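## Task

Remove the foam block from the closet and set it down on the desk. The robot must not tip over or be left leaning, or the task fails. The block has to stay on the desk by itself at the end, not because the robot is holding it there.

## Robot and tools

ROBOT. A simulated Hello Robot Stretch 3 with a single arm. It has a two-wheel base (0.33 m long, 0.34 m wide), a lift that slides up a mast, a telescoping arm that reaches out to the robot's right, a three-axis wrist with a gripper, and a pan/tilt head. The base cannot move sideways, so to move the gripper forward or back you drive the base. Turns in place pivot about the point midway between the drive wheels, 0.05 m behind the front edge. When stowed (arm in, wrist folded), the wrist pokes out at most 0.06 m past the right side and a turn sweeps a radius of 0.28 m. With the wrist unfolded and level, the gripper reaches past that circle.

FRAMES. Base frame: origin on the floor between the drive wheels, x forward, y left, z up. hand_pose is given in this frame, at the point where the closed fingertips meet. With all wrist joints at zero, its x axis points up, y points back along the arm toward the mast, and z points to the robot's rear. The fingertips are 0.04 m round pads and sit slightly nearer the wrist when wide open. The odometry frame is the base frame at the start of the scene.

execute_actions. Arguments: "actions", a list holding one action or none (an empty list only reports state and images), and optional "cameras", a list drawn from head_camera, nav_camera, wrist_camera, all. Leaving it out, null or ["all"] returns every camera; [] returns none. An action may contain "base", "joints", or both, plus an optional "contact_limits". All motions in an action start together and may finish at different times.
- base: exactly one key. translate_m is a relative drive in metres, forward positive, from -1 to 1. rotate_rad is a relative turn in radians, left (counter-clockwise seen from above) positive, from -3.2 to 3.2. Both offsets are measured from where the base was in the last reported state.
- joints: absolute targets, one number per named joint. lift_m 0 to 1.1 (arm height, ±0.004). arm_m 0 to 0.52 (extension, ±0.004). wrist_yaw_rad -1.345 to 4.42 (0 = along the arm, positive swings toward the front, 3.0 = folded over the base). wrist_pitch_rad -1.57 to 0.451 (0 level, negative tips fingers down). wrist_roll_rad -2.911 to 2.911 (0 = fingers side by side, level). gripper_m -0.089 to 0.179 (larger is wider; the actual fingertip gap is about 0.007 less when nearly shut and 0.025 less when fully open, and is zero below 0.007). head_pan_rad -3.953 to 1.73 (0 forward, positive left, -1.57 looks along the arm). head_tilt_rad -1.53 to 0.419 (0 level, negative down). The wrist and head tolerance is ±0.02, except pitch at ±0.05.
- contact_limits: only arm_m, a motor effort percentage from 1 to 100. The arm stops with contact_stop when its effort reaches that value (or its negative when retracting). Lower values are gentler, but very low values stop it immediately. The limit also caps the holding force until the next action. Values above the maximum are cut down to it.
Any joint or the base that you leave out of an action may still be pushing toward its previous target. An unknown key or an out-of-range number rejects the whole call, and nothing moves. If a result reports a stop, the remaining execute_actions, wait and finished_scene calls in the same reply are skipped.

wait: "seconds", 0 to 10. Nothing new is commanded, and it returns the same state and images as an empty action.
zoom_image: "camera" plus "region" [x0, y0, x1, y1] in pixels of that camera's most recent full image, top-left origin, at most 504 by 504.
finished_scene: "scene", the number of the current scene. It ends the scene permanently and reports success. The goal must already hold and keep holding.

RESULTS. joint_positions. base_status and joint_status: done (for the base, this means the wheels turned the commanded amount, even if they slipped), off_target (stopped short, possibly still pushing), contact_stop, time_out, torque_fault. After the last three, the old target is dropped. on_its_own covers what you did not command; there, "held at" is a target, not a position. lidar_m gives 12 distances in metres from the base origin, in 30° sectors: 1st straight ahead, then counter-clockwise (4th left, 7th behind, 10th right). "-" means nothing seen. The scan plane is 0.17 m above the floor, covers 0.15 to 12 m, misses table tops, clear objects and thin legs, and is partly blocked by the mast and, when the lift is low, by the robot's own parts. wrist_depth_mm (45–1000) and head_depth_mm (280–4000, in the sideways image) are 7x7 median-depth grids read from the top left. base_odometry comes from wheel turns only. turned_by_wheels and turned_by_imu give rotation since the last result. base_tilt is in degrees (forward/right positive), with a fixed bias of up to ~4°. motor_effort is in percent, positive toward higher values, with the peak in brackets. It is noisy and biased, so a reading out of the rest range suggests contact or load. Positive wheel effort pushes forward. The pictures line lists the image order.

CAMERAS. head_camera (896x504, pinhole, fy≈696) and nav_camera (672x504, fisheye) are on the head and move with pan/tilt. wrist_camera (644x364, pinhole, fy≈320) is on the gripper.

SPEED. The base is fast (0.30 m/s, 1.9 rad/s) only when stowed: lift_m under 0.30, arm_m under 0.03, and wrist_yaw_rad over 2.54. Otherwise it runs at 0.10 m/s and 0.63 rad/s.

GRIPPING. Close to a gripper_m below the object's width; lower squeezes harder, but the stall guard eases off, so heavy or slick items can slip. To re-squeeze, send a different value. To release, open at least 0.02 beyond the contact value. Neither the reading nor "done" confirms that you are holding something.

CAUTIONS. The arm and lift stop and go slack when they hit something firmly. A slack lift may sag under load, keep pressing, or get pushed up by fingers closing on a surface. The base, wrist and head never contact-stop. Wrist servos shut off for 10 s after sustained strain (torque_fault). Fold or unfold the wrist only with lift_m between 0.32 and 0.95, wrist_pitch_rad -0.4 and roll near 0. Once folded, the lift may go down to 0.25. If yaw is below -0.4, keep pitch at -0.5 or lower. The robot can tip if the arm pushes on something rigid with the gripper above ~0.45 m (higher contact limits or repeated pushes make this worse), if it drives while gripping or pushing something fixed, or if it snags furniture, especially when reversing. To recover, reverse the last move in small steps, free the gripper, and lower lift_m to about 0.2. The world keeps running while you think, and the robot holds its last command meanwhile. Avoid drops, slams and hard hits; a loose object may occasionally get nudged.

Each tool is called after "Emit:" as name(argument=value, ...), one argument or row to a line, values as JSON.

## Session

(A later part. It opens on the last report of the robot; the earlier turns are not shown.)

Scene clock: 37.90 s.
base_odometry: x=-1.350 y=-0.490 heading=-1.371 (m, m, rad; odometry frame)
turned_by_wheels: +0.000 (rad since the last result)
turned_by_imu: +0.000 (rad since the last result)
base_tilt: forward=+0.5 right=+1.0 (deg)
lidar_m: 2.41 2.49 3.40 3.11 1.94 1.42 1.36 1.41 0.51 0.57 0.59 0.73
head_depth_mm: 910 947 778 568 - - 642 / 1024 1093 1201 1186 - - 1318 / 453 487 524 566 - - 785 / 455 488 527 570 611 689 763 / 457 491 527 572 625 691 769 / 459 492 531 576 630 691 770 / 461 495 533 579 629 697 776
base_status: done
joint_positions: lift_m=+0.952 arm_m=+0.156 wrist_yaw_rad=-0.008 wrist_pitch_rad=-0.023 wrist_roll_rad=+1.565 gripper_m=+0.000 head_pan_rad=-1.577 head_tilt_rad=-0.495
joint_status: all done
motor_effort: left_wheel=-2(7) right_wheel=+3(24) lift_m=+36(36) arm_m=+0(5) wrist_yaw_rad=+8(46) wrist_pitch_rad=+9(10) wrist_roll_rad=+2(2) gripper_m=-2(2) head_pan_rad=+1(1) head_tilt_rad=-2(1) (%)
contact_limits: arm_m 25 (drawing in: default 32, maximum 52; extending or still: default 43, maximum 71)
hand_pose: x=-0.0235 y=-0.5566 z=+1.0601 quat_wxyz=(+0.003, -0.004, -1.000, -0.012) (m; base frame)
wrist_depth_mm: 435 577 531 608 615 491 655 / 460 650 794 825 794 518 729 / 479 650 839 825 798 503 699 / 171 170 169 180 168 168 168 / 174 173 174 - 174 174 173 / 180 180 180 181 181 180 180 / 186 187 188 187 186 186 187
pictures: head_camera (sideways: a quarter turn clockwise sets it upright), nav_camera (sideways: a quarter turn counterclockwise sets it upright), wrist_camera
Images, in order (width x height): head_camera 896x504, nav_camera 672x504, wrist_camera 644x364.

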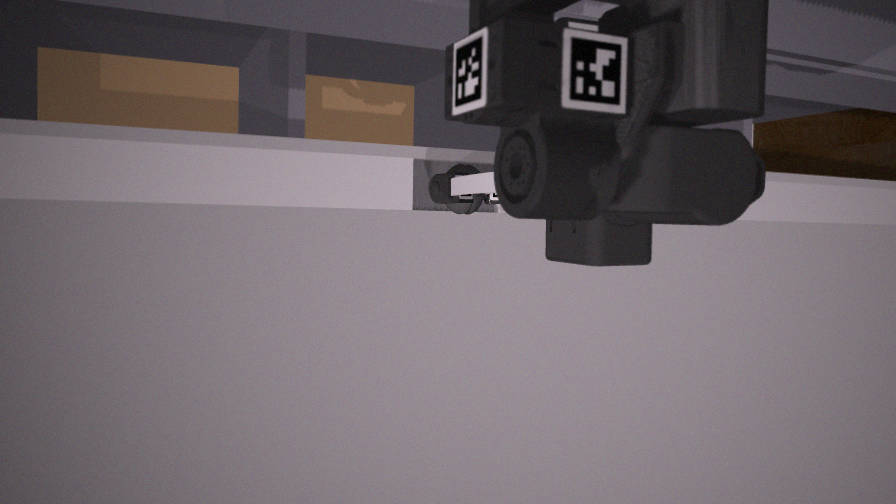

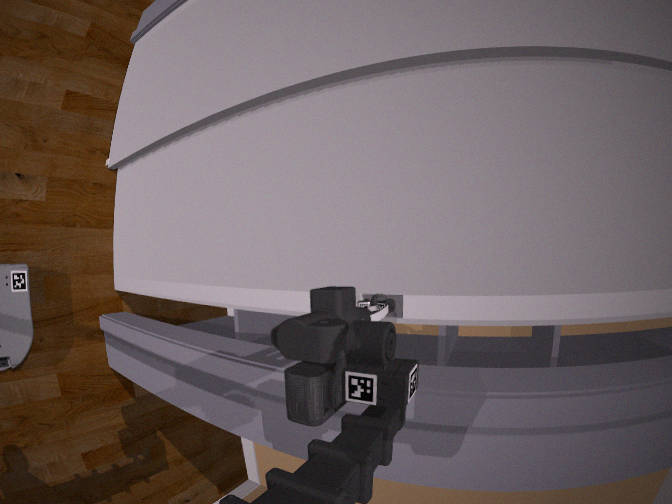

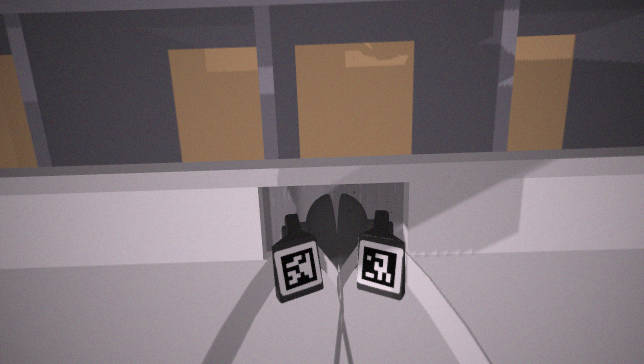

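Emit:
execute_actions(
  actions=[
    {"base": {"translate_m": 0.3}, "joints": {"arm_m": 0.157, "head_pan_rad": -1.95, "head_tilt_rad": -0.55}, "contact_limits": {"arm_m": 25}},
  ],
)

Scene clock: 42.13 s.
base_odometry: x=-1.290 y=-0.784 heading=-1.372 (m, m, rad; odometry frame)
turned_by_wheels: +0.000 (rad since the last result)
turned_by_imu: -0.001 (rad since the last result)
base_tilt: forward=+0.5 right=+1.0 (deg)
lidar_m: 2.11 2.19 2.98 3.11 2.35 1.72 1.66 0.69 0.67 0.53 0.53 0.72
head_depth_mm: 806 837 879 761 775 - - / 943 961 1055 1071 - - 1300 / 1112 1108 1267 1130 - 1591 1348 / 1105 1152 1274 - - 1589 1380 / 1074 1113 1255 - - 1578 1337 / 1038 882 546 - - 719 783 / 442 475 510 547 - 670 743
base_status: done
joint_positions: lift_m=+0.952 arm_m=+0.157 wrist_yaw_rad=-0.068 wrist_pitch_rad=-0.025 wrist_roll_rad=+1.565 gripper_m=+0.000 head_pan_rad=-1.943 head_tilt_rad=-0.543
joint_status: all done
on_its_own: wrist_yaw_rad is held at -0.044, not at your +0.000, by its stall guard, which is still easing
motor_effort: left_wheel=-5(7) right_wheel=+9(21) lift_m=+35(36) arm_m=+7(7) wrist_yaw_rad=+23(41) wrist_pitch_rad=+10(10) wrist_roll_rad=+2(2) gripper_m=-1(2) head_pan_rad=-3(19) head_tilt_rad=-3(10) (%)
contact_limits: arm_m 25 (drawing in: default 32, maximum 52; extending or still: default 43, maximum 71)
hand_pose: x=-0.0387 y=-0.5565 z=+1.0597 quat_wxyz=(+0.003, -0.034, -0.999, -0.013) (m; base frame)
wrist_depth_mm: 463 666 797 789 778 500 721 / 481 648 839 804 793 493 714 / 477 644 826 858 809 503 715 / 170 170 169 182 170 168 169 / 174 173 173 - 173 172 174 / 177 177 177 178 178 177 177 / 182 181 182 181 182 183 181
pictures: head_camera (sideways: a quarter turn clockwise sets it upright), nav_camera (sideways: a quarter turn counterclockwise sets it upright), wrist_camera
Images, in order (width x height): head_camera 896x504, nav_camera 672x504, wrist_camera 644x364.

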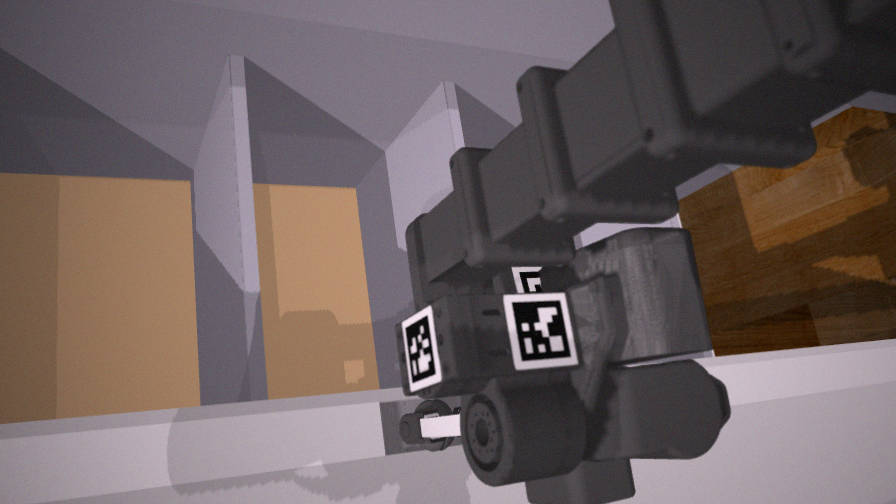

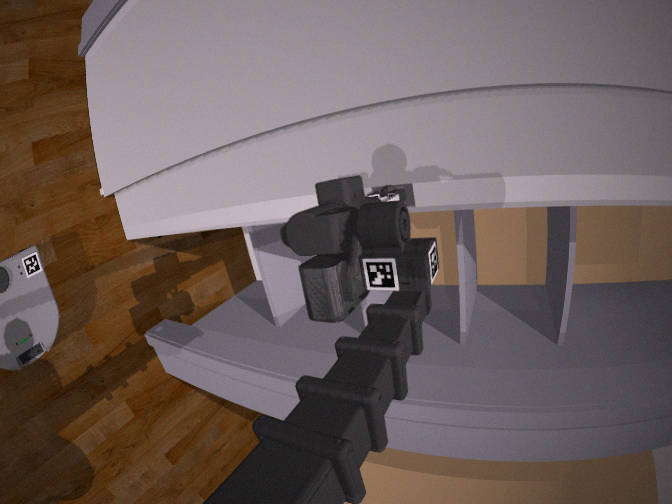

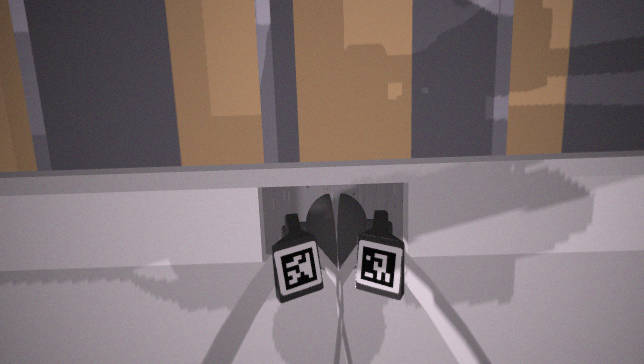

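Emit:
execute_actions(
  actions=[
    {"joints": {"arm_m": 0.0}},
  ],
  cameras=[],
)

Emit:
execute_actions(
  actions=[
    {"base": {"translate_m": -0.4}, "joints": {"wrist_yaw_rad": 0.0, "wrist_roll_rad": 0.0, "head_pan_rad": -1.25, "head_tilt_rad": -0.6}},
  ],
)

Scene clock: 44.70 s.
base_odometry: x=-1.290 y=-0.784 heading=-1.371 (m, m, rad; odometry frame)
turned_by_wheels: +0.000 (rad since the last result)
turned_by_imu: +0.001 (rad since the last result)
base_tilt: forward=+0.5 right=+1.0 (deg)
lidar_m: 2.11 2.18 2.98 3.11 2.35 1.72 1.66 0.69 0.67 0.53 0.53 0.73
head_depth_mm: 805 842 881 766 788 - - / 947 972 1057 1070 1177 - - / 1113 1112 1268 1126 1348 - - / 1108 1153 1281 1116 1366 - - / 1069 1109 1252 1058 1356 1185 - / 1034 880 542 584 630 - - / 440 472 509 556 605 657 -
base_status: not commanded
joint_positions: lift_m=+0.952 arm_m=+0.000 wrist_yaw_rad=-0.083 wrist_pitch_rad=-0.024 wrist_roll_rad=+1.566 gripper_m=+0.000 head_pan_rad=-1.943 head_tilt_rad=-0.543
joint_status: all done
on_its_own: wrist_yaw_rad is held at -0.084, not at your +0.000, by its stall guard, which is not easing now
motor_effort: left_wheel=+0(4) right_wheel=-1(9) lift_m=+36(36) arm_m=-4(6) wrist_yaw_rad=-1(23) wrist_pitch_rad=+9(10) wrist_roll_rad=+2(2) gripper_m=-2(1) head_pan_rad=-3(3) head_tilt_rad=-4(4) (%)
hand_pose: x=-0.0425 y=-0.4000 z=+1.0601 quat_wxyz=(+0.003, -0.041, -0.999, -0.012) (m; base frame)
wrist_depth_mm: 936 652 934 966 768 951 719 / 976 700 981 995 778 973 707 / - 684 987 - 724 997 676 / 330 327 325 337 324 325 324 / 336 339 333 - 332 332 332 / 342 344 338 342 343 342 340 / 350 346 349 351 334 326 320
pictures: none
No camera images: the call's "cameras" was empty. Leave "cameras" out to get every camera's image.

Scene clock: 49.87 s.
base_odometry: x=-1.370 y=-0.392 heading=-1.371 (m, m, rad; odometry frame)
turned_by_wheels: +0.000 (rad since the last result)
turned_by_imu: +0.001 (rad since the last result)
base_tilt: forward=+0.5 right=+0.9 (deg)
lidar_m: 2.51 2.60 3.53 3.54 1.81 1.31 1.26 1.31 0.52 0.49 0.65 0.73
head_depth_mm: 1015 965 1171 1016 1279 1120 - / 1047 1084 1197 1007 1274 1519 1327 / 1082 1115 1248 1060 1280 1536 1326 / 1110 1109 1278 1477 1283 1593 1325 / 1152 1205 1262 1055 1194 924 1080 / 534 576 638 703 797 924 1090 / 543 596 661 739 834 936 1076
base_status: done
joint_positions: lift_m=+0.952 arm_m=+0.000 wrist_yaw_rad=-0.003 wrist_pitch_rad=-0.024 wrist_roll_rad=+0.008 gripper_m=+0.000 head_pan_rad=-1.257 head_tilt_rad=-0.592
joint_status: all done
motor_effort: left_wheel=+1(4) right_wheel=-1(5) lift_m=+36(36) arm_m=-4(4) wrist_yaw_rad=+3(4) wrist_pitch_rad=+10(9) wrist_roll_rad=-4(7) gripper_m=-3(3) head_pan_rad=+3(26) head_tilt_rad=-4(11) (%)
hand_pose: x=-0.0221 y=-0.4008 z=+1.0603 quat_wxyz=(+0.704, +0.008, -0.710, -0.010) (m; base frame)
wrist_depth_mm: 938 929 928 935 222 232 232 / 947 979 969 957 228 242 241 / - - 998 986 240 250 249 / - - - - 248 259 261 / 722 779 746 - 258 270 275 / 402 - - - 278 285 289 / 397 972 973 933 285 301 301
pictures: head_camera (sideways: a quarter turn clockwise sets it upright), nav_camera (sideways: a quarter turn counterclockwise sets it upright), wrist_camera
Images, in order (width x height): head_camera 896x504, nav_camera 672x504, wrist_camera 644x364.

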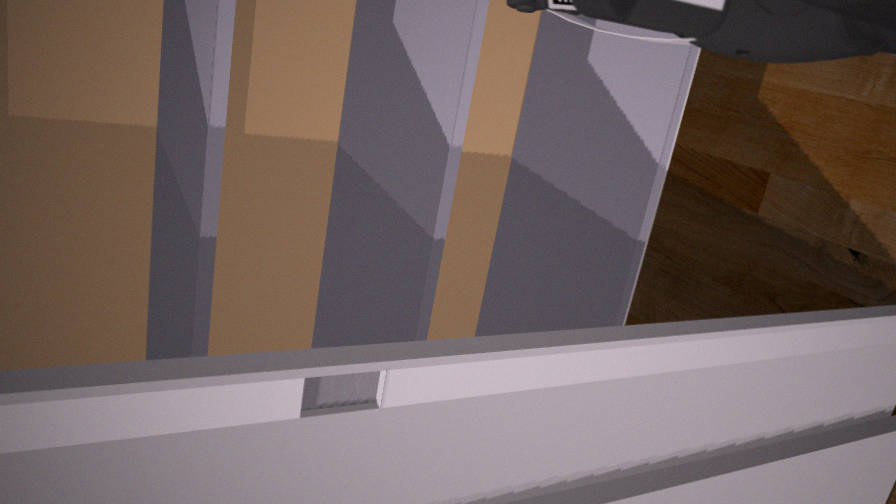

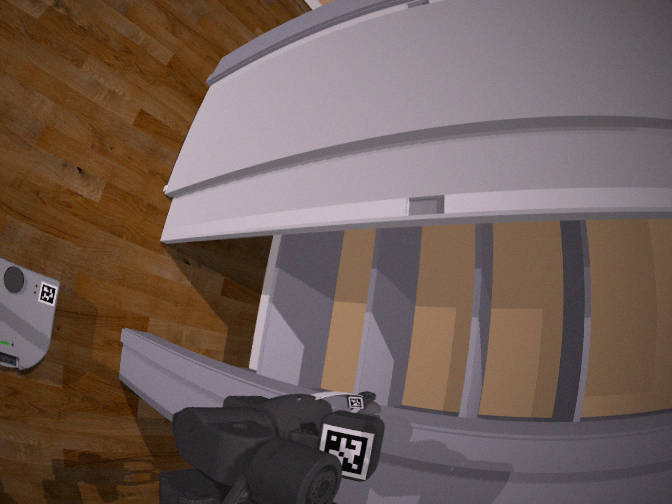

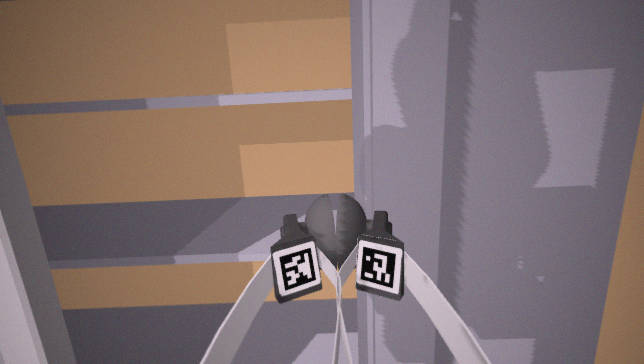

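Emit:
execute_actions(
  actions=[
    {"base": {"translate_m": 1.0}, "joints": {"wrist_roll_rad": 1.57, "head_pan_rad": -1.45, "head_tilt_rad": -0.5, "arm_m": 0.04}},
  ],
)

Scene clock: 62.43 s.
base_odometry: x=-1.171 y=-1.372 heading=-1.371 (m, m, rad; odometry frame)
turned_by_wheels: +0.000 (rad since the last result)
turned_by_imu: +0.003 (rad since the last result)
base_tilt: forward=+0.5 right=+1.1 (deg)
lidar_m: 1.51 1.57 2.13 3.19 3.20 2.34 2.26 0.80 0.53 0.51 0.50 1.57
head_depth_mm: 395 422 453 492 534 567 - / 400 429 461 499 553 - - / 406 435 471 510 556 601 701 / 412 444 479 529 569 630 703 / 402 429 464 506 548 607 684 / 401 435 473 517 572 638 718 / 419 451 488 534 588 654 752
base_status: done
joint_positions: lift_m=+0.952 arm_m=+0.040 wrist_yaw_rad=-0.003 wrist_pitch_rad=-0.023 wrist_roll_rad=+1.565 gripper_m=+0.000 head_pan_rad=-1.443 head_tilt_rad=-0.508
joint_status: all done
motor_effort: left_wheel=+0(4) right_wheel=-1(3) lift_m=+36(36) arm_m=+4(5) wrist_yaw_rad=+3(3) wrist_pitch_rad=+9(10) wrist_roll_rad=+3(4) gripper_m=-2(2) head_pan_rad=-4(15) head_tilt_rad=+3(15) (%)
hand_pose: x=-0.0220 y=-0.4403 z=+1.0601 quat_wxyz=(+0.003, -0.001, -1.000, -0.012) (m; base frame)
wrist_depth_mm: 209 207 209 210 209 210 208 / 218 216 216 216 214 216 215 / 224 225 223 223 223 224 223 / 232 230 230 232 232 230 231 / 238 241 240 - 239 239 239 / 248 248 247 252 252 248 249 / 258 256 259 269 259 258 259
pictures: head_camera (sideways: a quarter turn clockwise sets it upright), nav_camera (sideways: a quarter turn counterclockwise sets it upright), wrist_camera
Images, in order (width x height): head_camera 896x504, nav_camera 672x504, wrist_camera 644x364.

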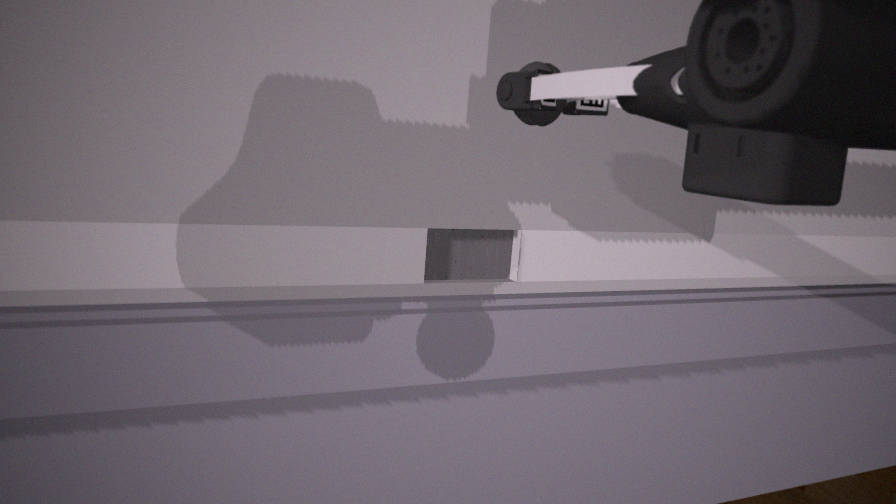

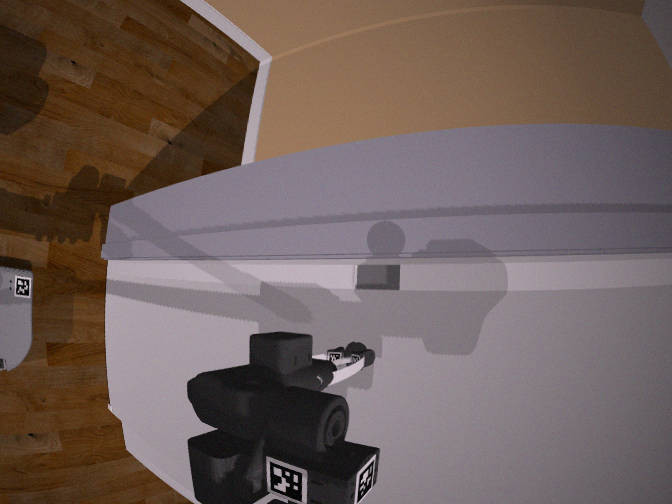

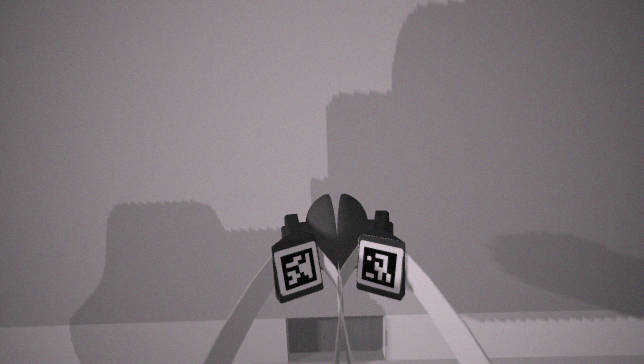

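Emit:
execute_actions(
  actions=[
    {"base": {"translate_m": 0.116}, "joints": {"head_pan_rad": -1.57, "arm_m": 0.072}, "contact_limits": {"arm_m": 12}},
  ],
  cameras=["head_camera", "wrist_camera"],
)

Scene clock: 65.07 s.
base_odometry: x=-1.148 y=-1.485 heading=-1.371 (m, m, rad; odometry frame)
turned_by_wheels: +0.000 (rad since the last result)
turned_by_imu: +0.001 (rad since the last result)
base_tilt: forward=+0.5 right=+1.0 (deg)
lidar_m: 1.39 1.45 1.97 3.28 3.24 2.46 2.38 0.73 0.53 0.48 0.51 1.45
head_depth_mm: 400 430 463 504 532 - - / 402 432 466 506 544 - - / 404 435 470 504 554 - - / 383 412 443 481 529 - 657 / 389 418 451 492 542 598 672 / 395 424 460 500 547 605 680 / 397 427 463 503 551 639 1375
base_status: done
joint_positions: lift_m=+0.952 arm_m=+0.072 wrist_yaw_rad=-0.002 wrist_pitch_rad=-0.023 wrist_roll_rad=+1.565 gripper_m=+0.000 head_pan_rad=-1.563 head_tilt_rad=-0.508
joint_status: all done
motor_effort: left_wheel=+0(4) right_wheel=-1(3) lift_m=+36(36) arm_m=+4(4) wrist_yaw_rad=+2(3) wrist_pitch_rad=+10(10) wrist_roll_rad=+2(3) gripper_m=-2(2) head_pan_rad=-3(10) head_tilt_rad=+4(3) (%)
contact_limits: arm_m 12 (drawing in: default 32, maximum 52; extending or still: default 43, maximum 71)
hand_pose: x=-0.0220 y=-0.4723 z=+1.0601 quat_wxyz=(+0.003, -0.001, -1.000, -0.012) (m; base frame)
wrist_depth_mm: 179 178 178 178 177 178 178 / 185 183 184 184 184 184 183 / 191 190 190 191 191 190 190 / 198 197 197 195 196 196 196 / 205 206 203 - 205 204 204 / 195 194 190 181 181 181 180 / 185 186 185 185 186 185 185
pictures: head_camera (sideways: a quarter turn clockwise sets it upright), wrist_camera
Images, in order (width x height): head_camera 896x504, wrist_camera 644x364.

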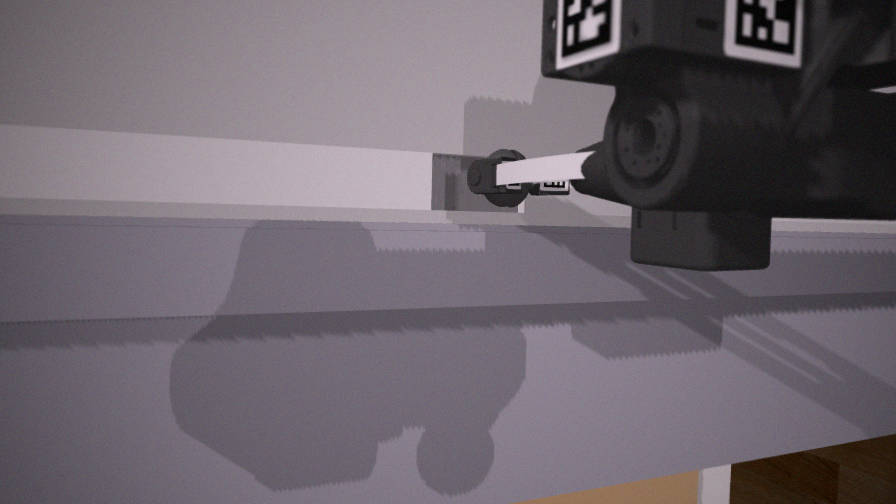

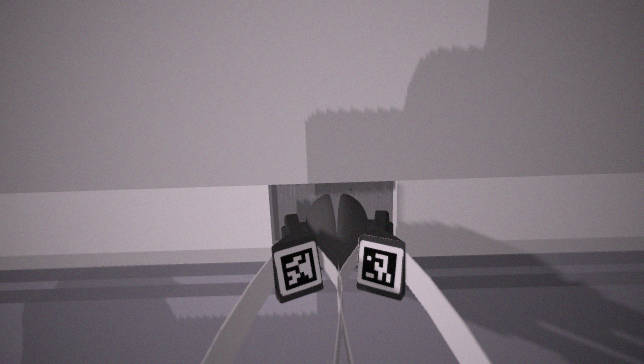

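Emit:
execute_actions(
  actions=[
    {"base": {"translate_m": 0.003}, "joints": {"arm_m": 0.12}, "contact_limits": {"arm_m": 10}},
  ],
  cameras=["wrist_camera"],
)

Scene clock: 66.70 s.
base_odometry: x=-1.148 y=-1.488 heading=-1.371 (m, m, rad; odometry frame)
turned_by_wheels: +0.000 (rad since the last result)
turned_by_imu: +0.000 (rad since the last result)
base_tilt: forward=+0.5 right=+1.0 (deg)
lidar_m: 1.40 1.44 1.96 3.53 3.36 2.47 2.38 0.73 0.53 0.48 0.51 1.45
head_depth_mm: 402 430 465 500 - - - / 403 434 468 508 - - 710 / 405 436 471 506 - - 714 / 379 409 444 481 520 588 657 / 389 418 453 492 540 604 672 / 396 425 460 499 547 606 677 / 399 428 463 504 558 1547 1365
base_status: done
joint_positions: lift_m=+0.952 arm_m=+0.103 wrist_yaw_rad=-0.002 wrist_pitch_rad=-0.025 wrist_roll_rad=+1.565 gripper_m=+0.000 head_pan_rad=-1.563 head_tilt_rad=-0.507
joint_status: arm_m contact_stop (moved +0.031 of +0.048)
on_its_own: arm_m is slack since a contact_stop, until your next command for it (your +0.120 is given up)
motor_effort: left_wheel=-1(3) right_wheel=+1(4) lift_m=+35(36) arm_m=+0(9) wrist_yaw_rad=+2(2) wrist_pitch_rad=+10(10) wrist_roll_rad=+2(2) gripper_m=-2(3) head_pan_rad=-3(3) head_tilt_rad=+3(4) (%)
contact_limits: arm_m 10 (drawing in: default 32, maximum 52; extending or still: default 43, maximum 71)
hand_pose: x=-0.0220 y=-0.5032 z=+1.0598 quat_wxyz=(+0.003, -0.001, -1.000, -0.013) (m; base frame)
wrist_depth_mm: 151 151 151 151 151 151 151 / 155 157 156 157 156 156 157 / 161 162 162 162 162 162 162 / 167 168 167 168 167 167 167 / 173 174 173 - 174 174 174 / 179 177 174 162 162 166 163 / 152 151 152 151 151 150 151
pictures: wrist_camera
Images, in order (width x height): wrist_camera 644x364.

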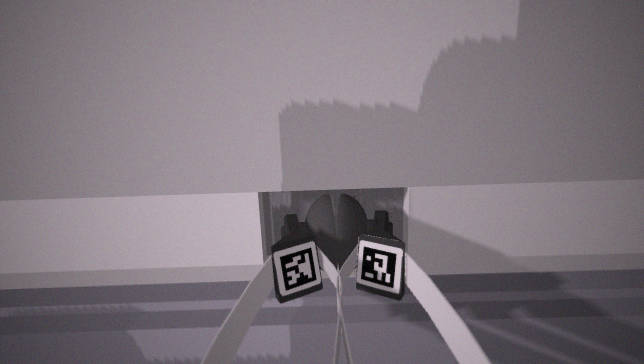

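Emit:
execute_actions(
  actions=[
    {"base": {"translate_m": -0.1}, "joints": {"arm_m": 0.102, "head_pan_rad": -1.4}, "contact_limits": {"arm_m": 25}},
  ],
)

Scene clock: 69.07 s.
base_odometry: x=-1.168 y=-1.390 heading=-1.371 (m, m, rad; odometry frame)
turned_by_wheels: +0.000 (rad since the last result)
turned_by_imu: +0.001 (rad since the last result)
base_tilt: forward=+0.5 right=+1.0 (deg)
lidar_m: 1.49 1.55 2.11 3.19 3.23 2.38 2.28 0.73 0.54 0.49 0.50 1.55
head_depth_mm: 393 422 452 487 517 - - / 1023 1071 758 519 546 - 686 / 1041 1112 1203 1093 1378 1157 1406 / 403 434 471 511 562 622 702 / 397 429 465 507 557 620 697 / 417 449 486 530 583 648 732 / 425 458 498 544 605 1565 1368
base_status: done
joint_positions: lift_m=+0.952 arm_m=+0.102 wrist_yaw_rad=+0.008 wrist_pitch_rad=-0.024 wrist_roll_rad=+1.565 gripper_m=+0.000 head_pan_rad=-1.407 head_tilt_rad=-0.507
joint_status: all done
motor_effort: left_wheel=+1(4) right_wheel=-4(22) lift_m=+36(36) arm_m=-2(5) wrist_yaw_rad=-8(40) wrist_pitch_rad=+10(10) wrist_roll_rad=+2(2) gripper_m=-2(3) head_pan_rad=+3(11) head_tilt_rad=+3(2) (%)
contact_limits: arm_m 25 (drawing in: default 32, maximum 52; extending or still: default 43, maximum 71)
hand_pose: x=-0.0193 y=-0.5026 z=+1.0599 quat_wxyz=(+0.003, +0.004, -1.000, -0.012) (m; base frame)
wrist_depth_mm: 151 150 151 151 150 151 150 / 156 157 156 156 156 156 156 / 161 162 161 162 162 161 162 / 167 166 167 169 168 168 167 / 174 173 173 - 176 174 174 / 181 181 181 478 467 464 478 / 283 280 278 275 268 267 264
pictures: head_camera (sideways: a quarter turn clockwise sets it upright), nav_camera (sideways: a quarter turn counterclockwise sets it upright), wrist_camera
Images, in order (width x height): head_camera 896x504, nav_camera 672x504, wrist_camera 644x364.

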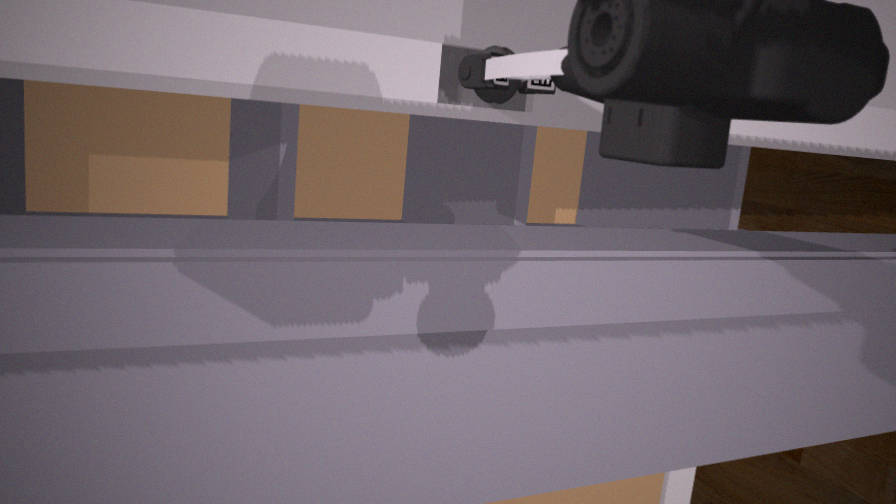

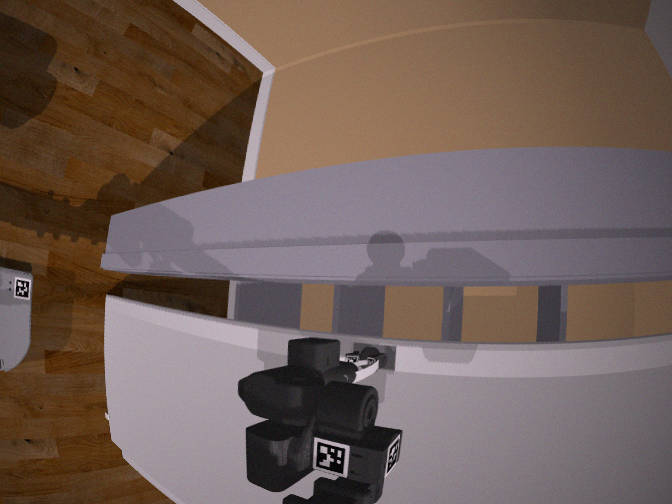

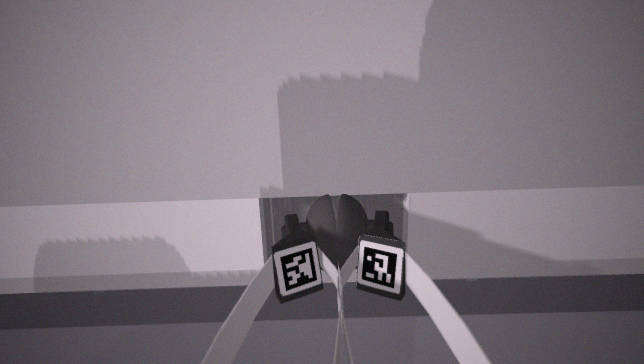

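Emit:
execute_actions(
  actions=[
    {"base": {"translate_m": -0.11}, "joints": {"arm_m": 0.102, "head_pan_rad": -1.45}, "contact_limits": {"arm_m": 25}},
  ],
  cameras=[],
)

Emit:
execute_actions(
  actions=[
    {"joints": {"arm_m": 0.06}},
  ],
  cameras=[],
)

Emit:
execute_actions(
  actions=[
    {"base": {"translate_m": 0.13}, "joints": {"lift_m": 0.5, "wrist_roll_rad": 0.0, "wrist_yaw_rad": 0.0, "head_pan_rad": -1.7, "head_tilt_rad": -0.6}},
  ],
)

Scene clock: 72.57 s.
base_odometry: x=-1.189 y=-1.282 heading=-1.371 (m, m, rad; odometry frame)
turned_by_wheels: +0.000 (rad since the last result)
turned_by_imu: +0.001 (rad since the last result)
base_tilt: forward=+0.5 right=+1.0 (deg)
lidar_m: 1.61 1.66 2.26 3.18 3.07 2.26 2.17 0.73 0.53 0.51 0.53 1.67
head_depth_mm: 395 423 456 491 522 - - / 1001 439 469 500 540 - - / 1044 1109 1203 1094 1373 1136 1375 / 1056 1122 1228 1092 1387 1191 1406 / 981 1034 1038 1029 1237 1153 1331 / 513 530 550 573 595 646 709 / 417 446 478 517 576 647 739
base_status: done
joint_positions: lift_m=+0.952 arm_m=+0.102 wrist_yaw_rad=+0.002 wrist_pitch_rad=-0.024 wrist_roll_rad=+1.565 gripper_m=+0.000 head_pan_rad=-1.443 head_tilt_rad=-0.507
joint_status: all done
motor_effort: left_wheel=+1(10) right_wheel=+0(23) lift_m=+36(36) arm_m=-2(0) wrist_yaw_rad=-3(50) wrist_pitch_rad=+10(10) wrist_roll_rad=+2(2) gripper_m=-1(2) head_pan_rad=-2(7) head_tilt_rad=+4(4) (%)
contact_limits: arm_m 25 (drawing in: default 32, maximum 52; extending or still: default 43, maximum 71)
hand_pose: x=-0.0208 y=-0.5027 z=+1.0599 quat_wxyz=(+0.003, +0.001, -1.000, -0.012) (m; base frame)
wrist_depth_mm: 151 151 151 151 151 152 151 / 157 156 157 155 157 156 156 / 161 161 162 163 162 162 162 / 168 168 168 168 168 168 168 / 175 174 174 - 174 174 174 / 702 535 680 702 646 678 664 / 605 572 582 570 577 570 550
pictures: none
No camera images: the call's "cameras" was empty. Leave "cameras" out to get every camera's image.

Scene clock: 73.93 s.
base_odometry: x=-1.189 y=-1.282 heading=-1.371 (m, m, rad; odometry frame)
turned_by_wheels: +0.000 (rad since the last result)
turned_by_imu: +0.000 (rad since the last result)
base_tilt: forward=+0.5 right=+1.0 (deg)
lidar_m: 1.61 1.66 2.26 3.16 3.09 2.25 2.17 0.73 0.53 0.51 0.53 1.67
head_depth_mm: 393 423 455 491 532 - - / 1002 439 469 511 549 - - / 1041 1102 1201 1096 1376 1194 1338 / 1055 1127 1218 1090 1383 1198 1405 / 992 1035 1034 1037 1235 1147 1341 / 512 529 550 572 595 643 709 / 418 445 476 517 576 650 740
base_status: not commanded
joint_positions: lift_m=+0.952 arm_m=+0.060 wrist_yaw_rad=+0.002 wrist_pitch_rad=-0.024 wrist_roll_rad=+1.565 gripper_m=+0.000 head_pan_rad=-1.443 head_tilt_rad=-0.507
joint_status: all done
motor_effort: left_wheel=+1(0) right_wheel=+0(0) lift_m=+36(35) arm_m=-4(5) wrist_yaw_rad=-1(1) wrist_pitch_rad=+10(10) wrist_roll_rad=+3(2) gripper_m=-2(2) head_pan_rad=-3(3) head_tilt_rad=+3(3) (%)
hand_pose: x=-0.0208 y=-0.4608 z=+1.0600 quat_wxyz=(+0.003, +0.001, -1.000, -0.012) (m; base frame)
wrist_depth_mm: 189 190 189 189 189 189 190 / 196 196 196 196 195 196 195 / 202 203 203 201 202 201 203 / 212 210 210 221 211 210 210 / 219 216 217 - 218 217 217 / 804 688 772 697 654 719 683 / 607 591 591 570 572 569 554
pictures: none
No camera images: the call's "cameras" was empty. Leave "cameras" out to get every camera's image.

Scene clock: 78.87 s.
base_odometry: x=-1.164 y=-1.410 heading=-1.371 (m, m, rad; odometry frame)
turned_by_wheels: +0.000 (rad since the last result)
turned_by_imu: +0.001 (rad since the last result)
base_tilt: forward=+0.5 right=+1.0 (deg)
lidar_m: 1.47 1.53 2.08 3.18 3.26 2.39 2.30 0.73 0.53 0.49 0.50 1.54
head_depth_mm: 416 454 498 551 620 707 823 / 427 462 500 553 615 699 811 / 1045 1101 1220 1061 1236 1120 865 / 1045 1092 1209 1059 1279 1503 1357 / 1031 958 1202 1007 1273 1501 1293 / 1035 963 1175 618 590 646 733 / 390 415 448 491 552 634 734
base_status: done
joint_positions: lift_m=+0.500 arm_m=+0.060 wrist_yaw_rad=+0.002 wrist_pitch_rad=-0.023 wrist_roll_rad=+0.008 gripper_m=+0.000 head_pan_rad=-1.693 head_tilt_rad=-0.592
joint_status: all done
motor_effort: left_wheel=+0(3) right_wheel=-1(3) lift_m=+23(29) arm_m=-4(4) wrist_yaw_rad=-2(2) wrist_pitch_rad=+10(10) wrist_roll_rad=-4(5) gripper_m=-2(3) head_pan_rad=-3(16) head_tilt_rad=-4(14) (%)
hand_pose: x=-0.0209 y=-0.4608 z=+0.6090 quat_wxyz=(+0.704, +0.009, -0.710, -0.008) (m; base frame)
wrist_depth_mm: 159 186 559 651 720 187 183 / 166 183 691 914 864 193 189 / 172 186 656 941 938 200 197 / 179 188 636 888 850 206 205 / 188 190 561 - 613 215 213 / 210 196 289 - - 225 222 / 221 205 367 975 956 235 234
pictures: head_camera (sideways: a quarter turn clockwise sets it upright), nav_camera (sideways: a quarter turn counterclockwise sets it upright), wrist_camera
Images, in order (width x height): head_camera 896x504, nav_camera 672x504, wrist_camera 644x364.

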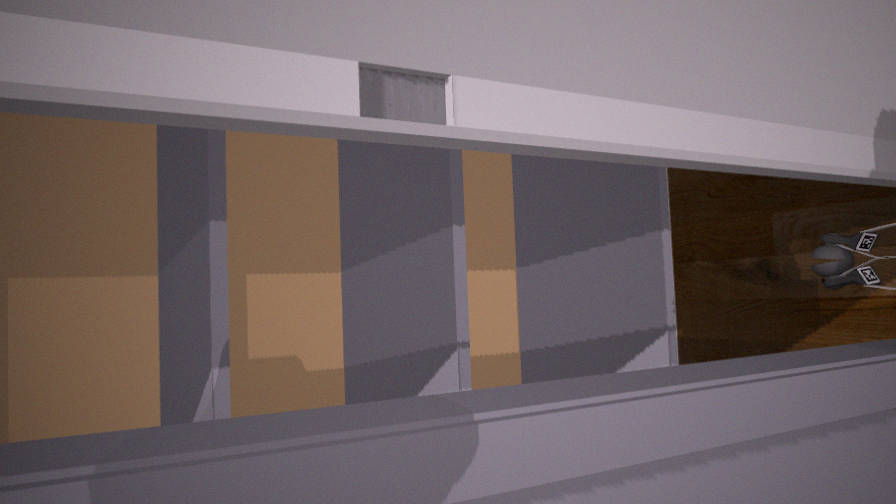

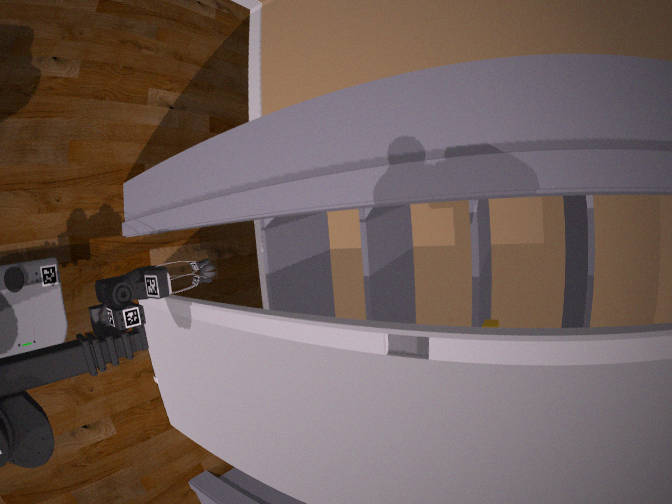

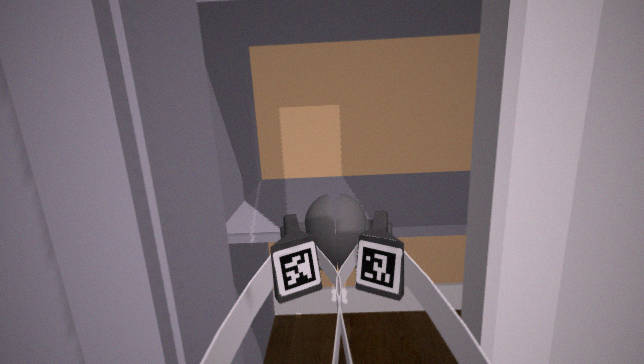

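Emit:
execute_actions(
  actions=[
    {"joints": {"arm_m": 0.31, "lift_m": 0.6, "head_pan_rad": -1.7, "head_tilt_rad": -0.9}, "contact_limits": {"arm_m": 15}},
  ],
)

Scene clock: 82.63 s.
base_odometry: x=-1.164 y=-1.410 heading=-1.371 (m, m, rad; odometry frame)
turned_by_wheels: +0.000 (rad since the last result)
turned_by_imu: +0.001 (rad since the last result)
base_tilt: forward=+0.5 right=+1.0 (deg)
lidar_m: 1.47 1.53 2.08 3.19 3.27 2.39 2.30 0.73 0.53 0.49 0.50 1.53
head_depth_mm: 442 508 590 713 899 1204 1159 / 456 523 585 702 879 - - / 1086 957 1356 1187 1406 1241 1152 / 1086 963 1357 - 1477 1308 1159 / 1088 932 1355 1220 1453 1167 1164 / 1067 869 583 644 781 1046 1162 / 408 449 523 635 791 1251 1160
base_status: not commanded
joint_positions: lift_m=+0.600 arm_m=+0.310 wrist_yaw_rad=+0.002 wrist_pitch_rad=-0.023 wrist_roll_rad=+0.008 gripper_m=+0.000 head_pan_rad=-1.693 head_tilt_rad=-0.889
joint_status: all done
motor_effort: left_wheel=+1(0) right_wheel=-1(1) lift_m=+36(38) arm_m=+4(4) wrist_yaw_rad=-1(2) wrist_pitch_rad=+9(9) wrist_roll_rad=-4(4) gripper_m=-2(1) head_pan_rad=-3(3) head_tilt_rad=-6(26) (%)
contact_limits: arm_m 15 (drawing in: default 32, maximum 52; extending or still: default 43, maximum 71)
hand_pose: x=-0.0210 y=-0.7103 z=+0.7086 quat_wxyz=(+0.705, +0.009, -0.710, -0.008) (m; base frame)
wrist_depth_mm: 249 255 249 249 244 245 265 / 246 326 538 667 646 659 636 / 246 351 660 669 661 674 650 / 245 340 651 699 703 701 692 / 242 338 647 - 710 705 695 / 240 335 524 516 536 550 527 / 238 333 456 441 431 426 420
pictures: head_camera (sideways: a quarter turn clockwise sets it upright), nav_camera (sideways: a quarter turn counterclockwise sets it upright), wrist_camera
Images, in order (width x height): head_camera 896x504, nav_camera 672x504, wrist_camera 644x364.

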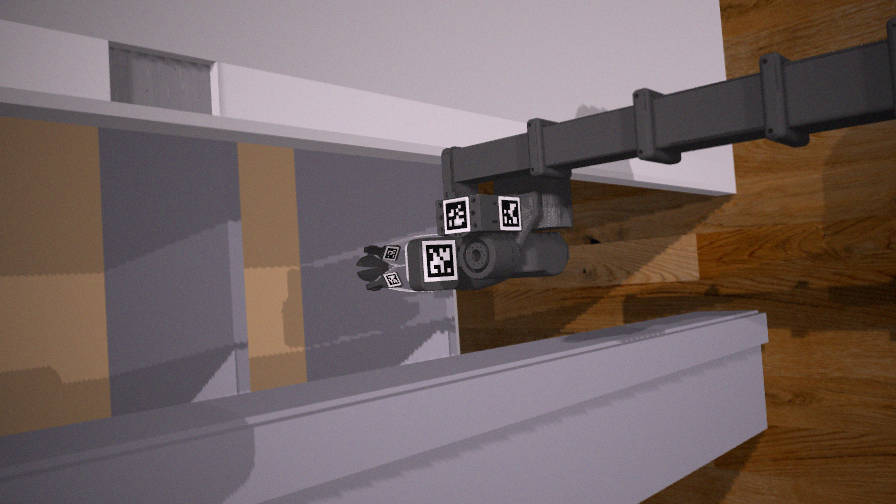

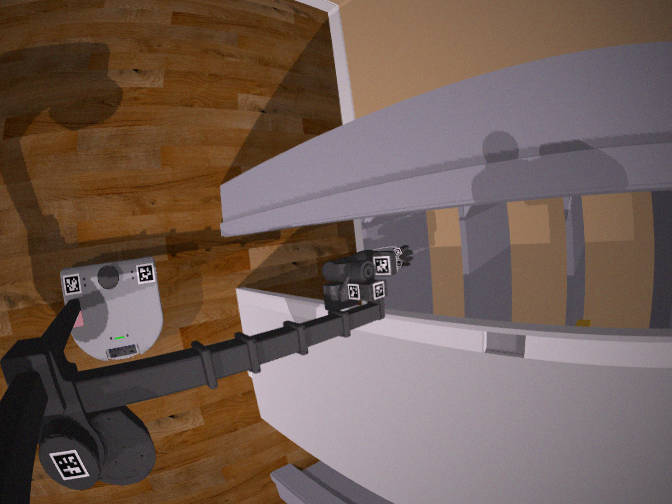

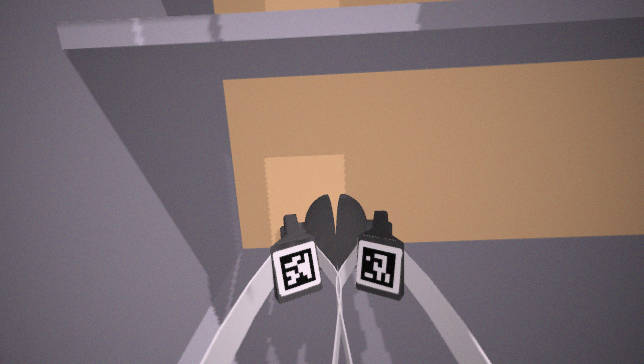

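Emit:
execute_actions(
  actions=[
    {"base": {"translate_m": -0.2}, "joints": {"arm_m": 0.31, "lift_m": 0.8, "head_pan_rad": -1.7, "head_tilt_rad": -0.7}},
  ],
)

Scene clock: 86.57 s.
base_odometry: x=-1.203 y=-1.214 heading=-1.371 (m, m, rad; odometry frame)
turned_by_wheels: +0.000 (rad since the last result)
turned_by_imu: +0.002 (rad since the last result)
base_tilt: forward=+0.5 right=+1.0 (deg)
lidar_m: 1.67 1.73 2.36 3.16 2.98 2.18 2.10 0.73 0.53 0.52 0.56 0.70
head_depth_mm: 421 468 527 600 680 - - / 418 464 521 580 - 842 1050 / 419 461 529 - 701 809 997 / 773 1166 1044 - 1615 1420 1214 / 995 1160 1012 1383 1237 1447 1244 / 997 1145 1014 1375 1231 1454 1242 / 996 1131 1015 1366 1192 1389 1019
base_status: done
joint_positions: lift_m=+0.800 arm_m=+0.310 wrist_yaw_rad=+0.003 wrist_pitch_rad=-0.024 wrist_roll_rad=+0.008 gripper_m=+0.000 head_pan_rad=-1.693 head_tilt_rad=-0.705
joint_status: all done
motor_effort: left_wheel=-1(23) right_wheel=+0(62) lift_m=+37(40) arm_m=+3(4) wrist_yaw_rad=-2(45) wrist_pitch_rad=+10(14) wrist_roll_rad=-4(4) gripper_m=-1(2) head_pan_rad=-2(2) head_tilt_rad=+3(19) (%)
hand_pose: x=-0.0208 y=-0.7103 z=+0.9082 quat_wxyz=(+0.704, +0.010, -0.710, -0.008) (m; base frame)
wrist_depth_mm: 471 613 616 613 619 607 617 / 481 638 650 651 646 640 648 / 483 676 672 673 677 659 662 / 474 599 573 554 511 491 467 / 370 359 346 - 324 311 302 / 427 581 767 782 771 760 785 / 460 655 752 726 710 696 678
pictures: head_camera (sideways: a quarter turn clockwise sets it upright), nav_camera (sideways: a quarter turn counterclockwise sets it upright), wrist_camera
Images, in order (width x height): head_camera 896x504, nav_camera 672x504, wrist_camera 644x364.

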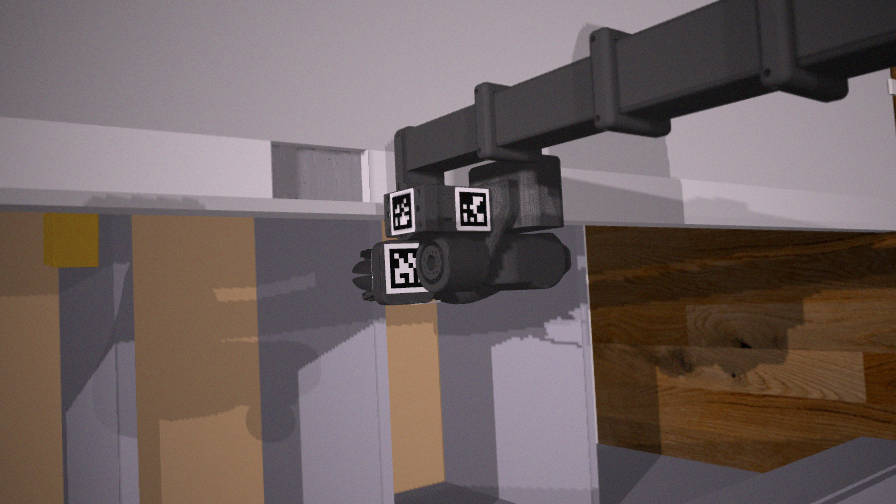

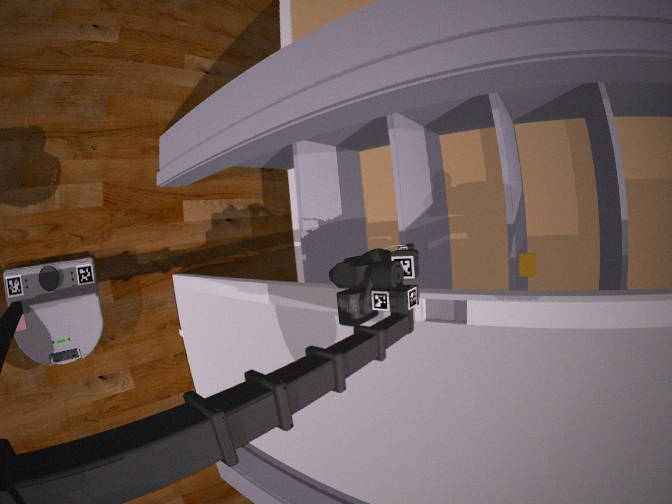

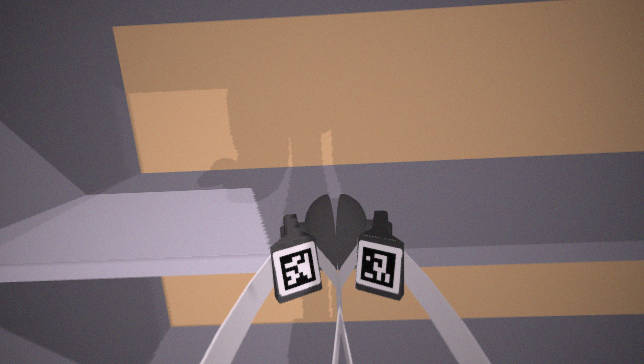

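Emit:
execute_actions(
  actions=[
    {"base": {"translate_m": -0.19}, "joints": {"head_pan_rad": -1.5, "head_tilt_rad": -0.4}},
  ],
)

Scene clock: 89.87 s.
base_odometry: x=-1.241 y=-1.028 heading=-1.369 (m, m, rad; odometry frame)
turned_by_wheels: +0.002 (rad since the last result)
turned_by_imu: +0.004 (rad since the last result)
base_tilt: forward=+1.8 right=+1.0 (deg)
lidar_m: 1.86 1.93 2.63 3.12 2.70 1.99 1.91 0.73 0.53 0.51 0.68 0.68
head_depth_mm: 409 428 450 479 518 - 601 / 1008 1089 1133 1210 714 - 609 / 1029 1113 1140 1230 1029 1208 1402 / 1036 1129 980 1243 1018 1252 1397 / 1048 1124 1132 1260 1065 1238 1402 / 1054 1142 1111 1268 1062 1237 1427 / 1062 1152 1173 1248 1060 1229 1372
base_status: done
joint_positions: lift_m=+0.800 arm_m=+0.310 wrist_yaw_rad=+0.044 wrist_pitch_rad=-0.027 wrist_roll_rad=+0.008 gripper_m=+0.000 head_pan_rad=-1.507 head_tilt_rad=-0.409
joint_status: all done
on_its_own: left_wheel is at rest, and its effort (+21) is outside its rest range (-18 to +18); right_wheel is at rest, and its effort (-51) is outside its rest range (-18 to +18); wrist_yaw_rad is at rest, and its effort (-41) is outside its rest range (-12 to +12)
motor_effort: left_wheel=+21(32) right_wheel=-51(68) lift_m=+36(37) arm_m=+2(3) wrist_yaw_rad=-41(53) wrist_pitch_rad=+11(11) wrist_roll_rad=-4(4) gripper_m=-3(4) head_pan_rad=+2(14) head_tilt_rad=+4(26) (%)
hand_pose: x=-0.0103 y=-0.7101 z=+0.9073 quat_wxyz=(+0.705, +0.025, -0.709, +0.005) (m; base frame)
wrist_depth_mm: 591 659 630 625 614 604 583 / 636 670 661 665 629 629 613 / 625 710 701 675 664 652 652 / 562 566 541 534 507 487 480 / 345 339 333 - 319 313 308 / 616 780 784 789 758 732 719 / 643 738 753 709 706 703 701
pictures: head_camera (sideways: a quarter turn clockwise sets it upright), nav_camera (sideways: a quarter turn counterclockwise sets it upright), wrist_camera
Images, in order (width x height): head_camera 896x504, nav_camera 672x504, wrist_camera 644x364.

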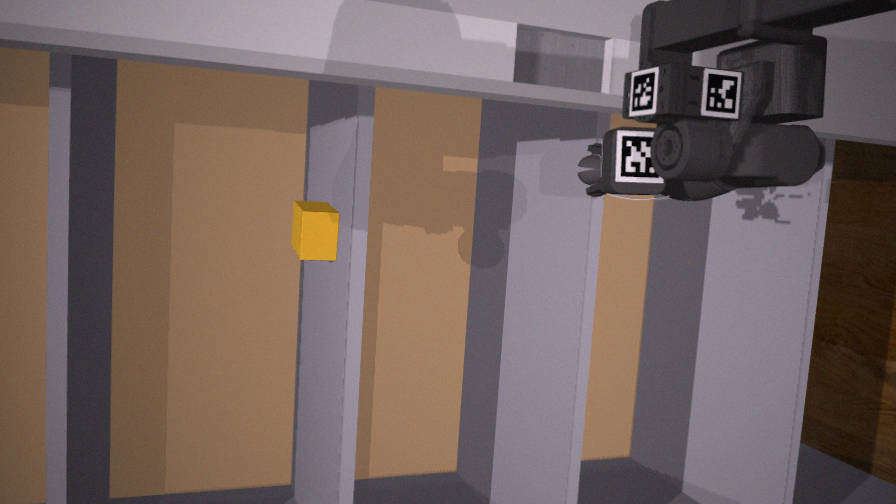

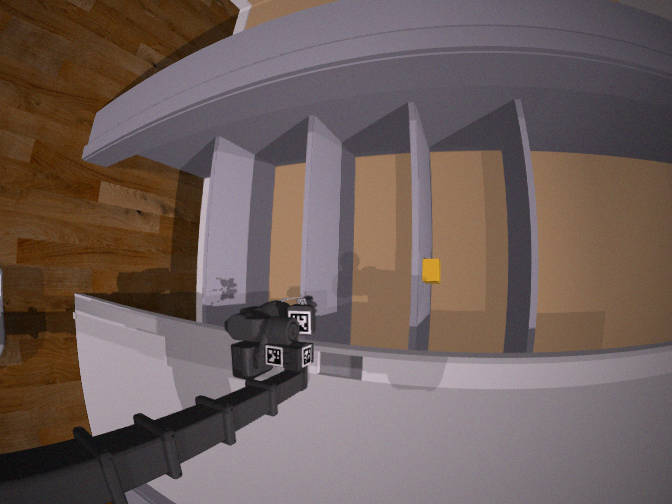

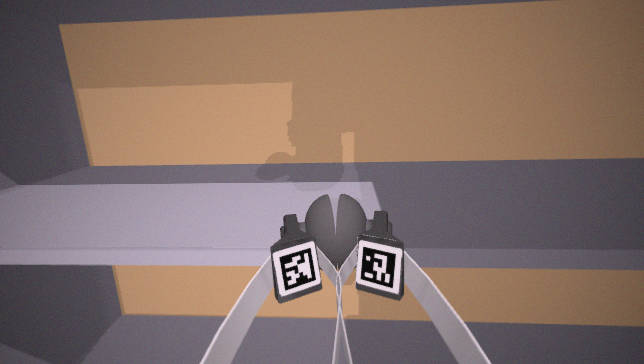

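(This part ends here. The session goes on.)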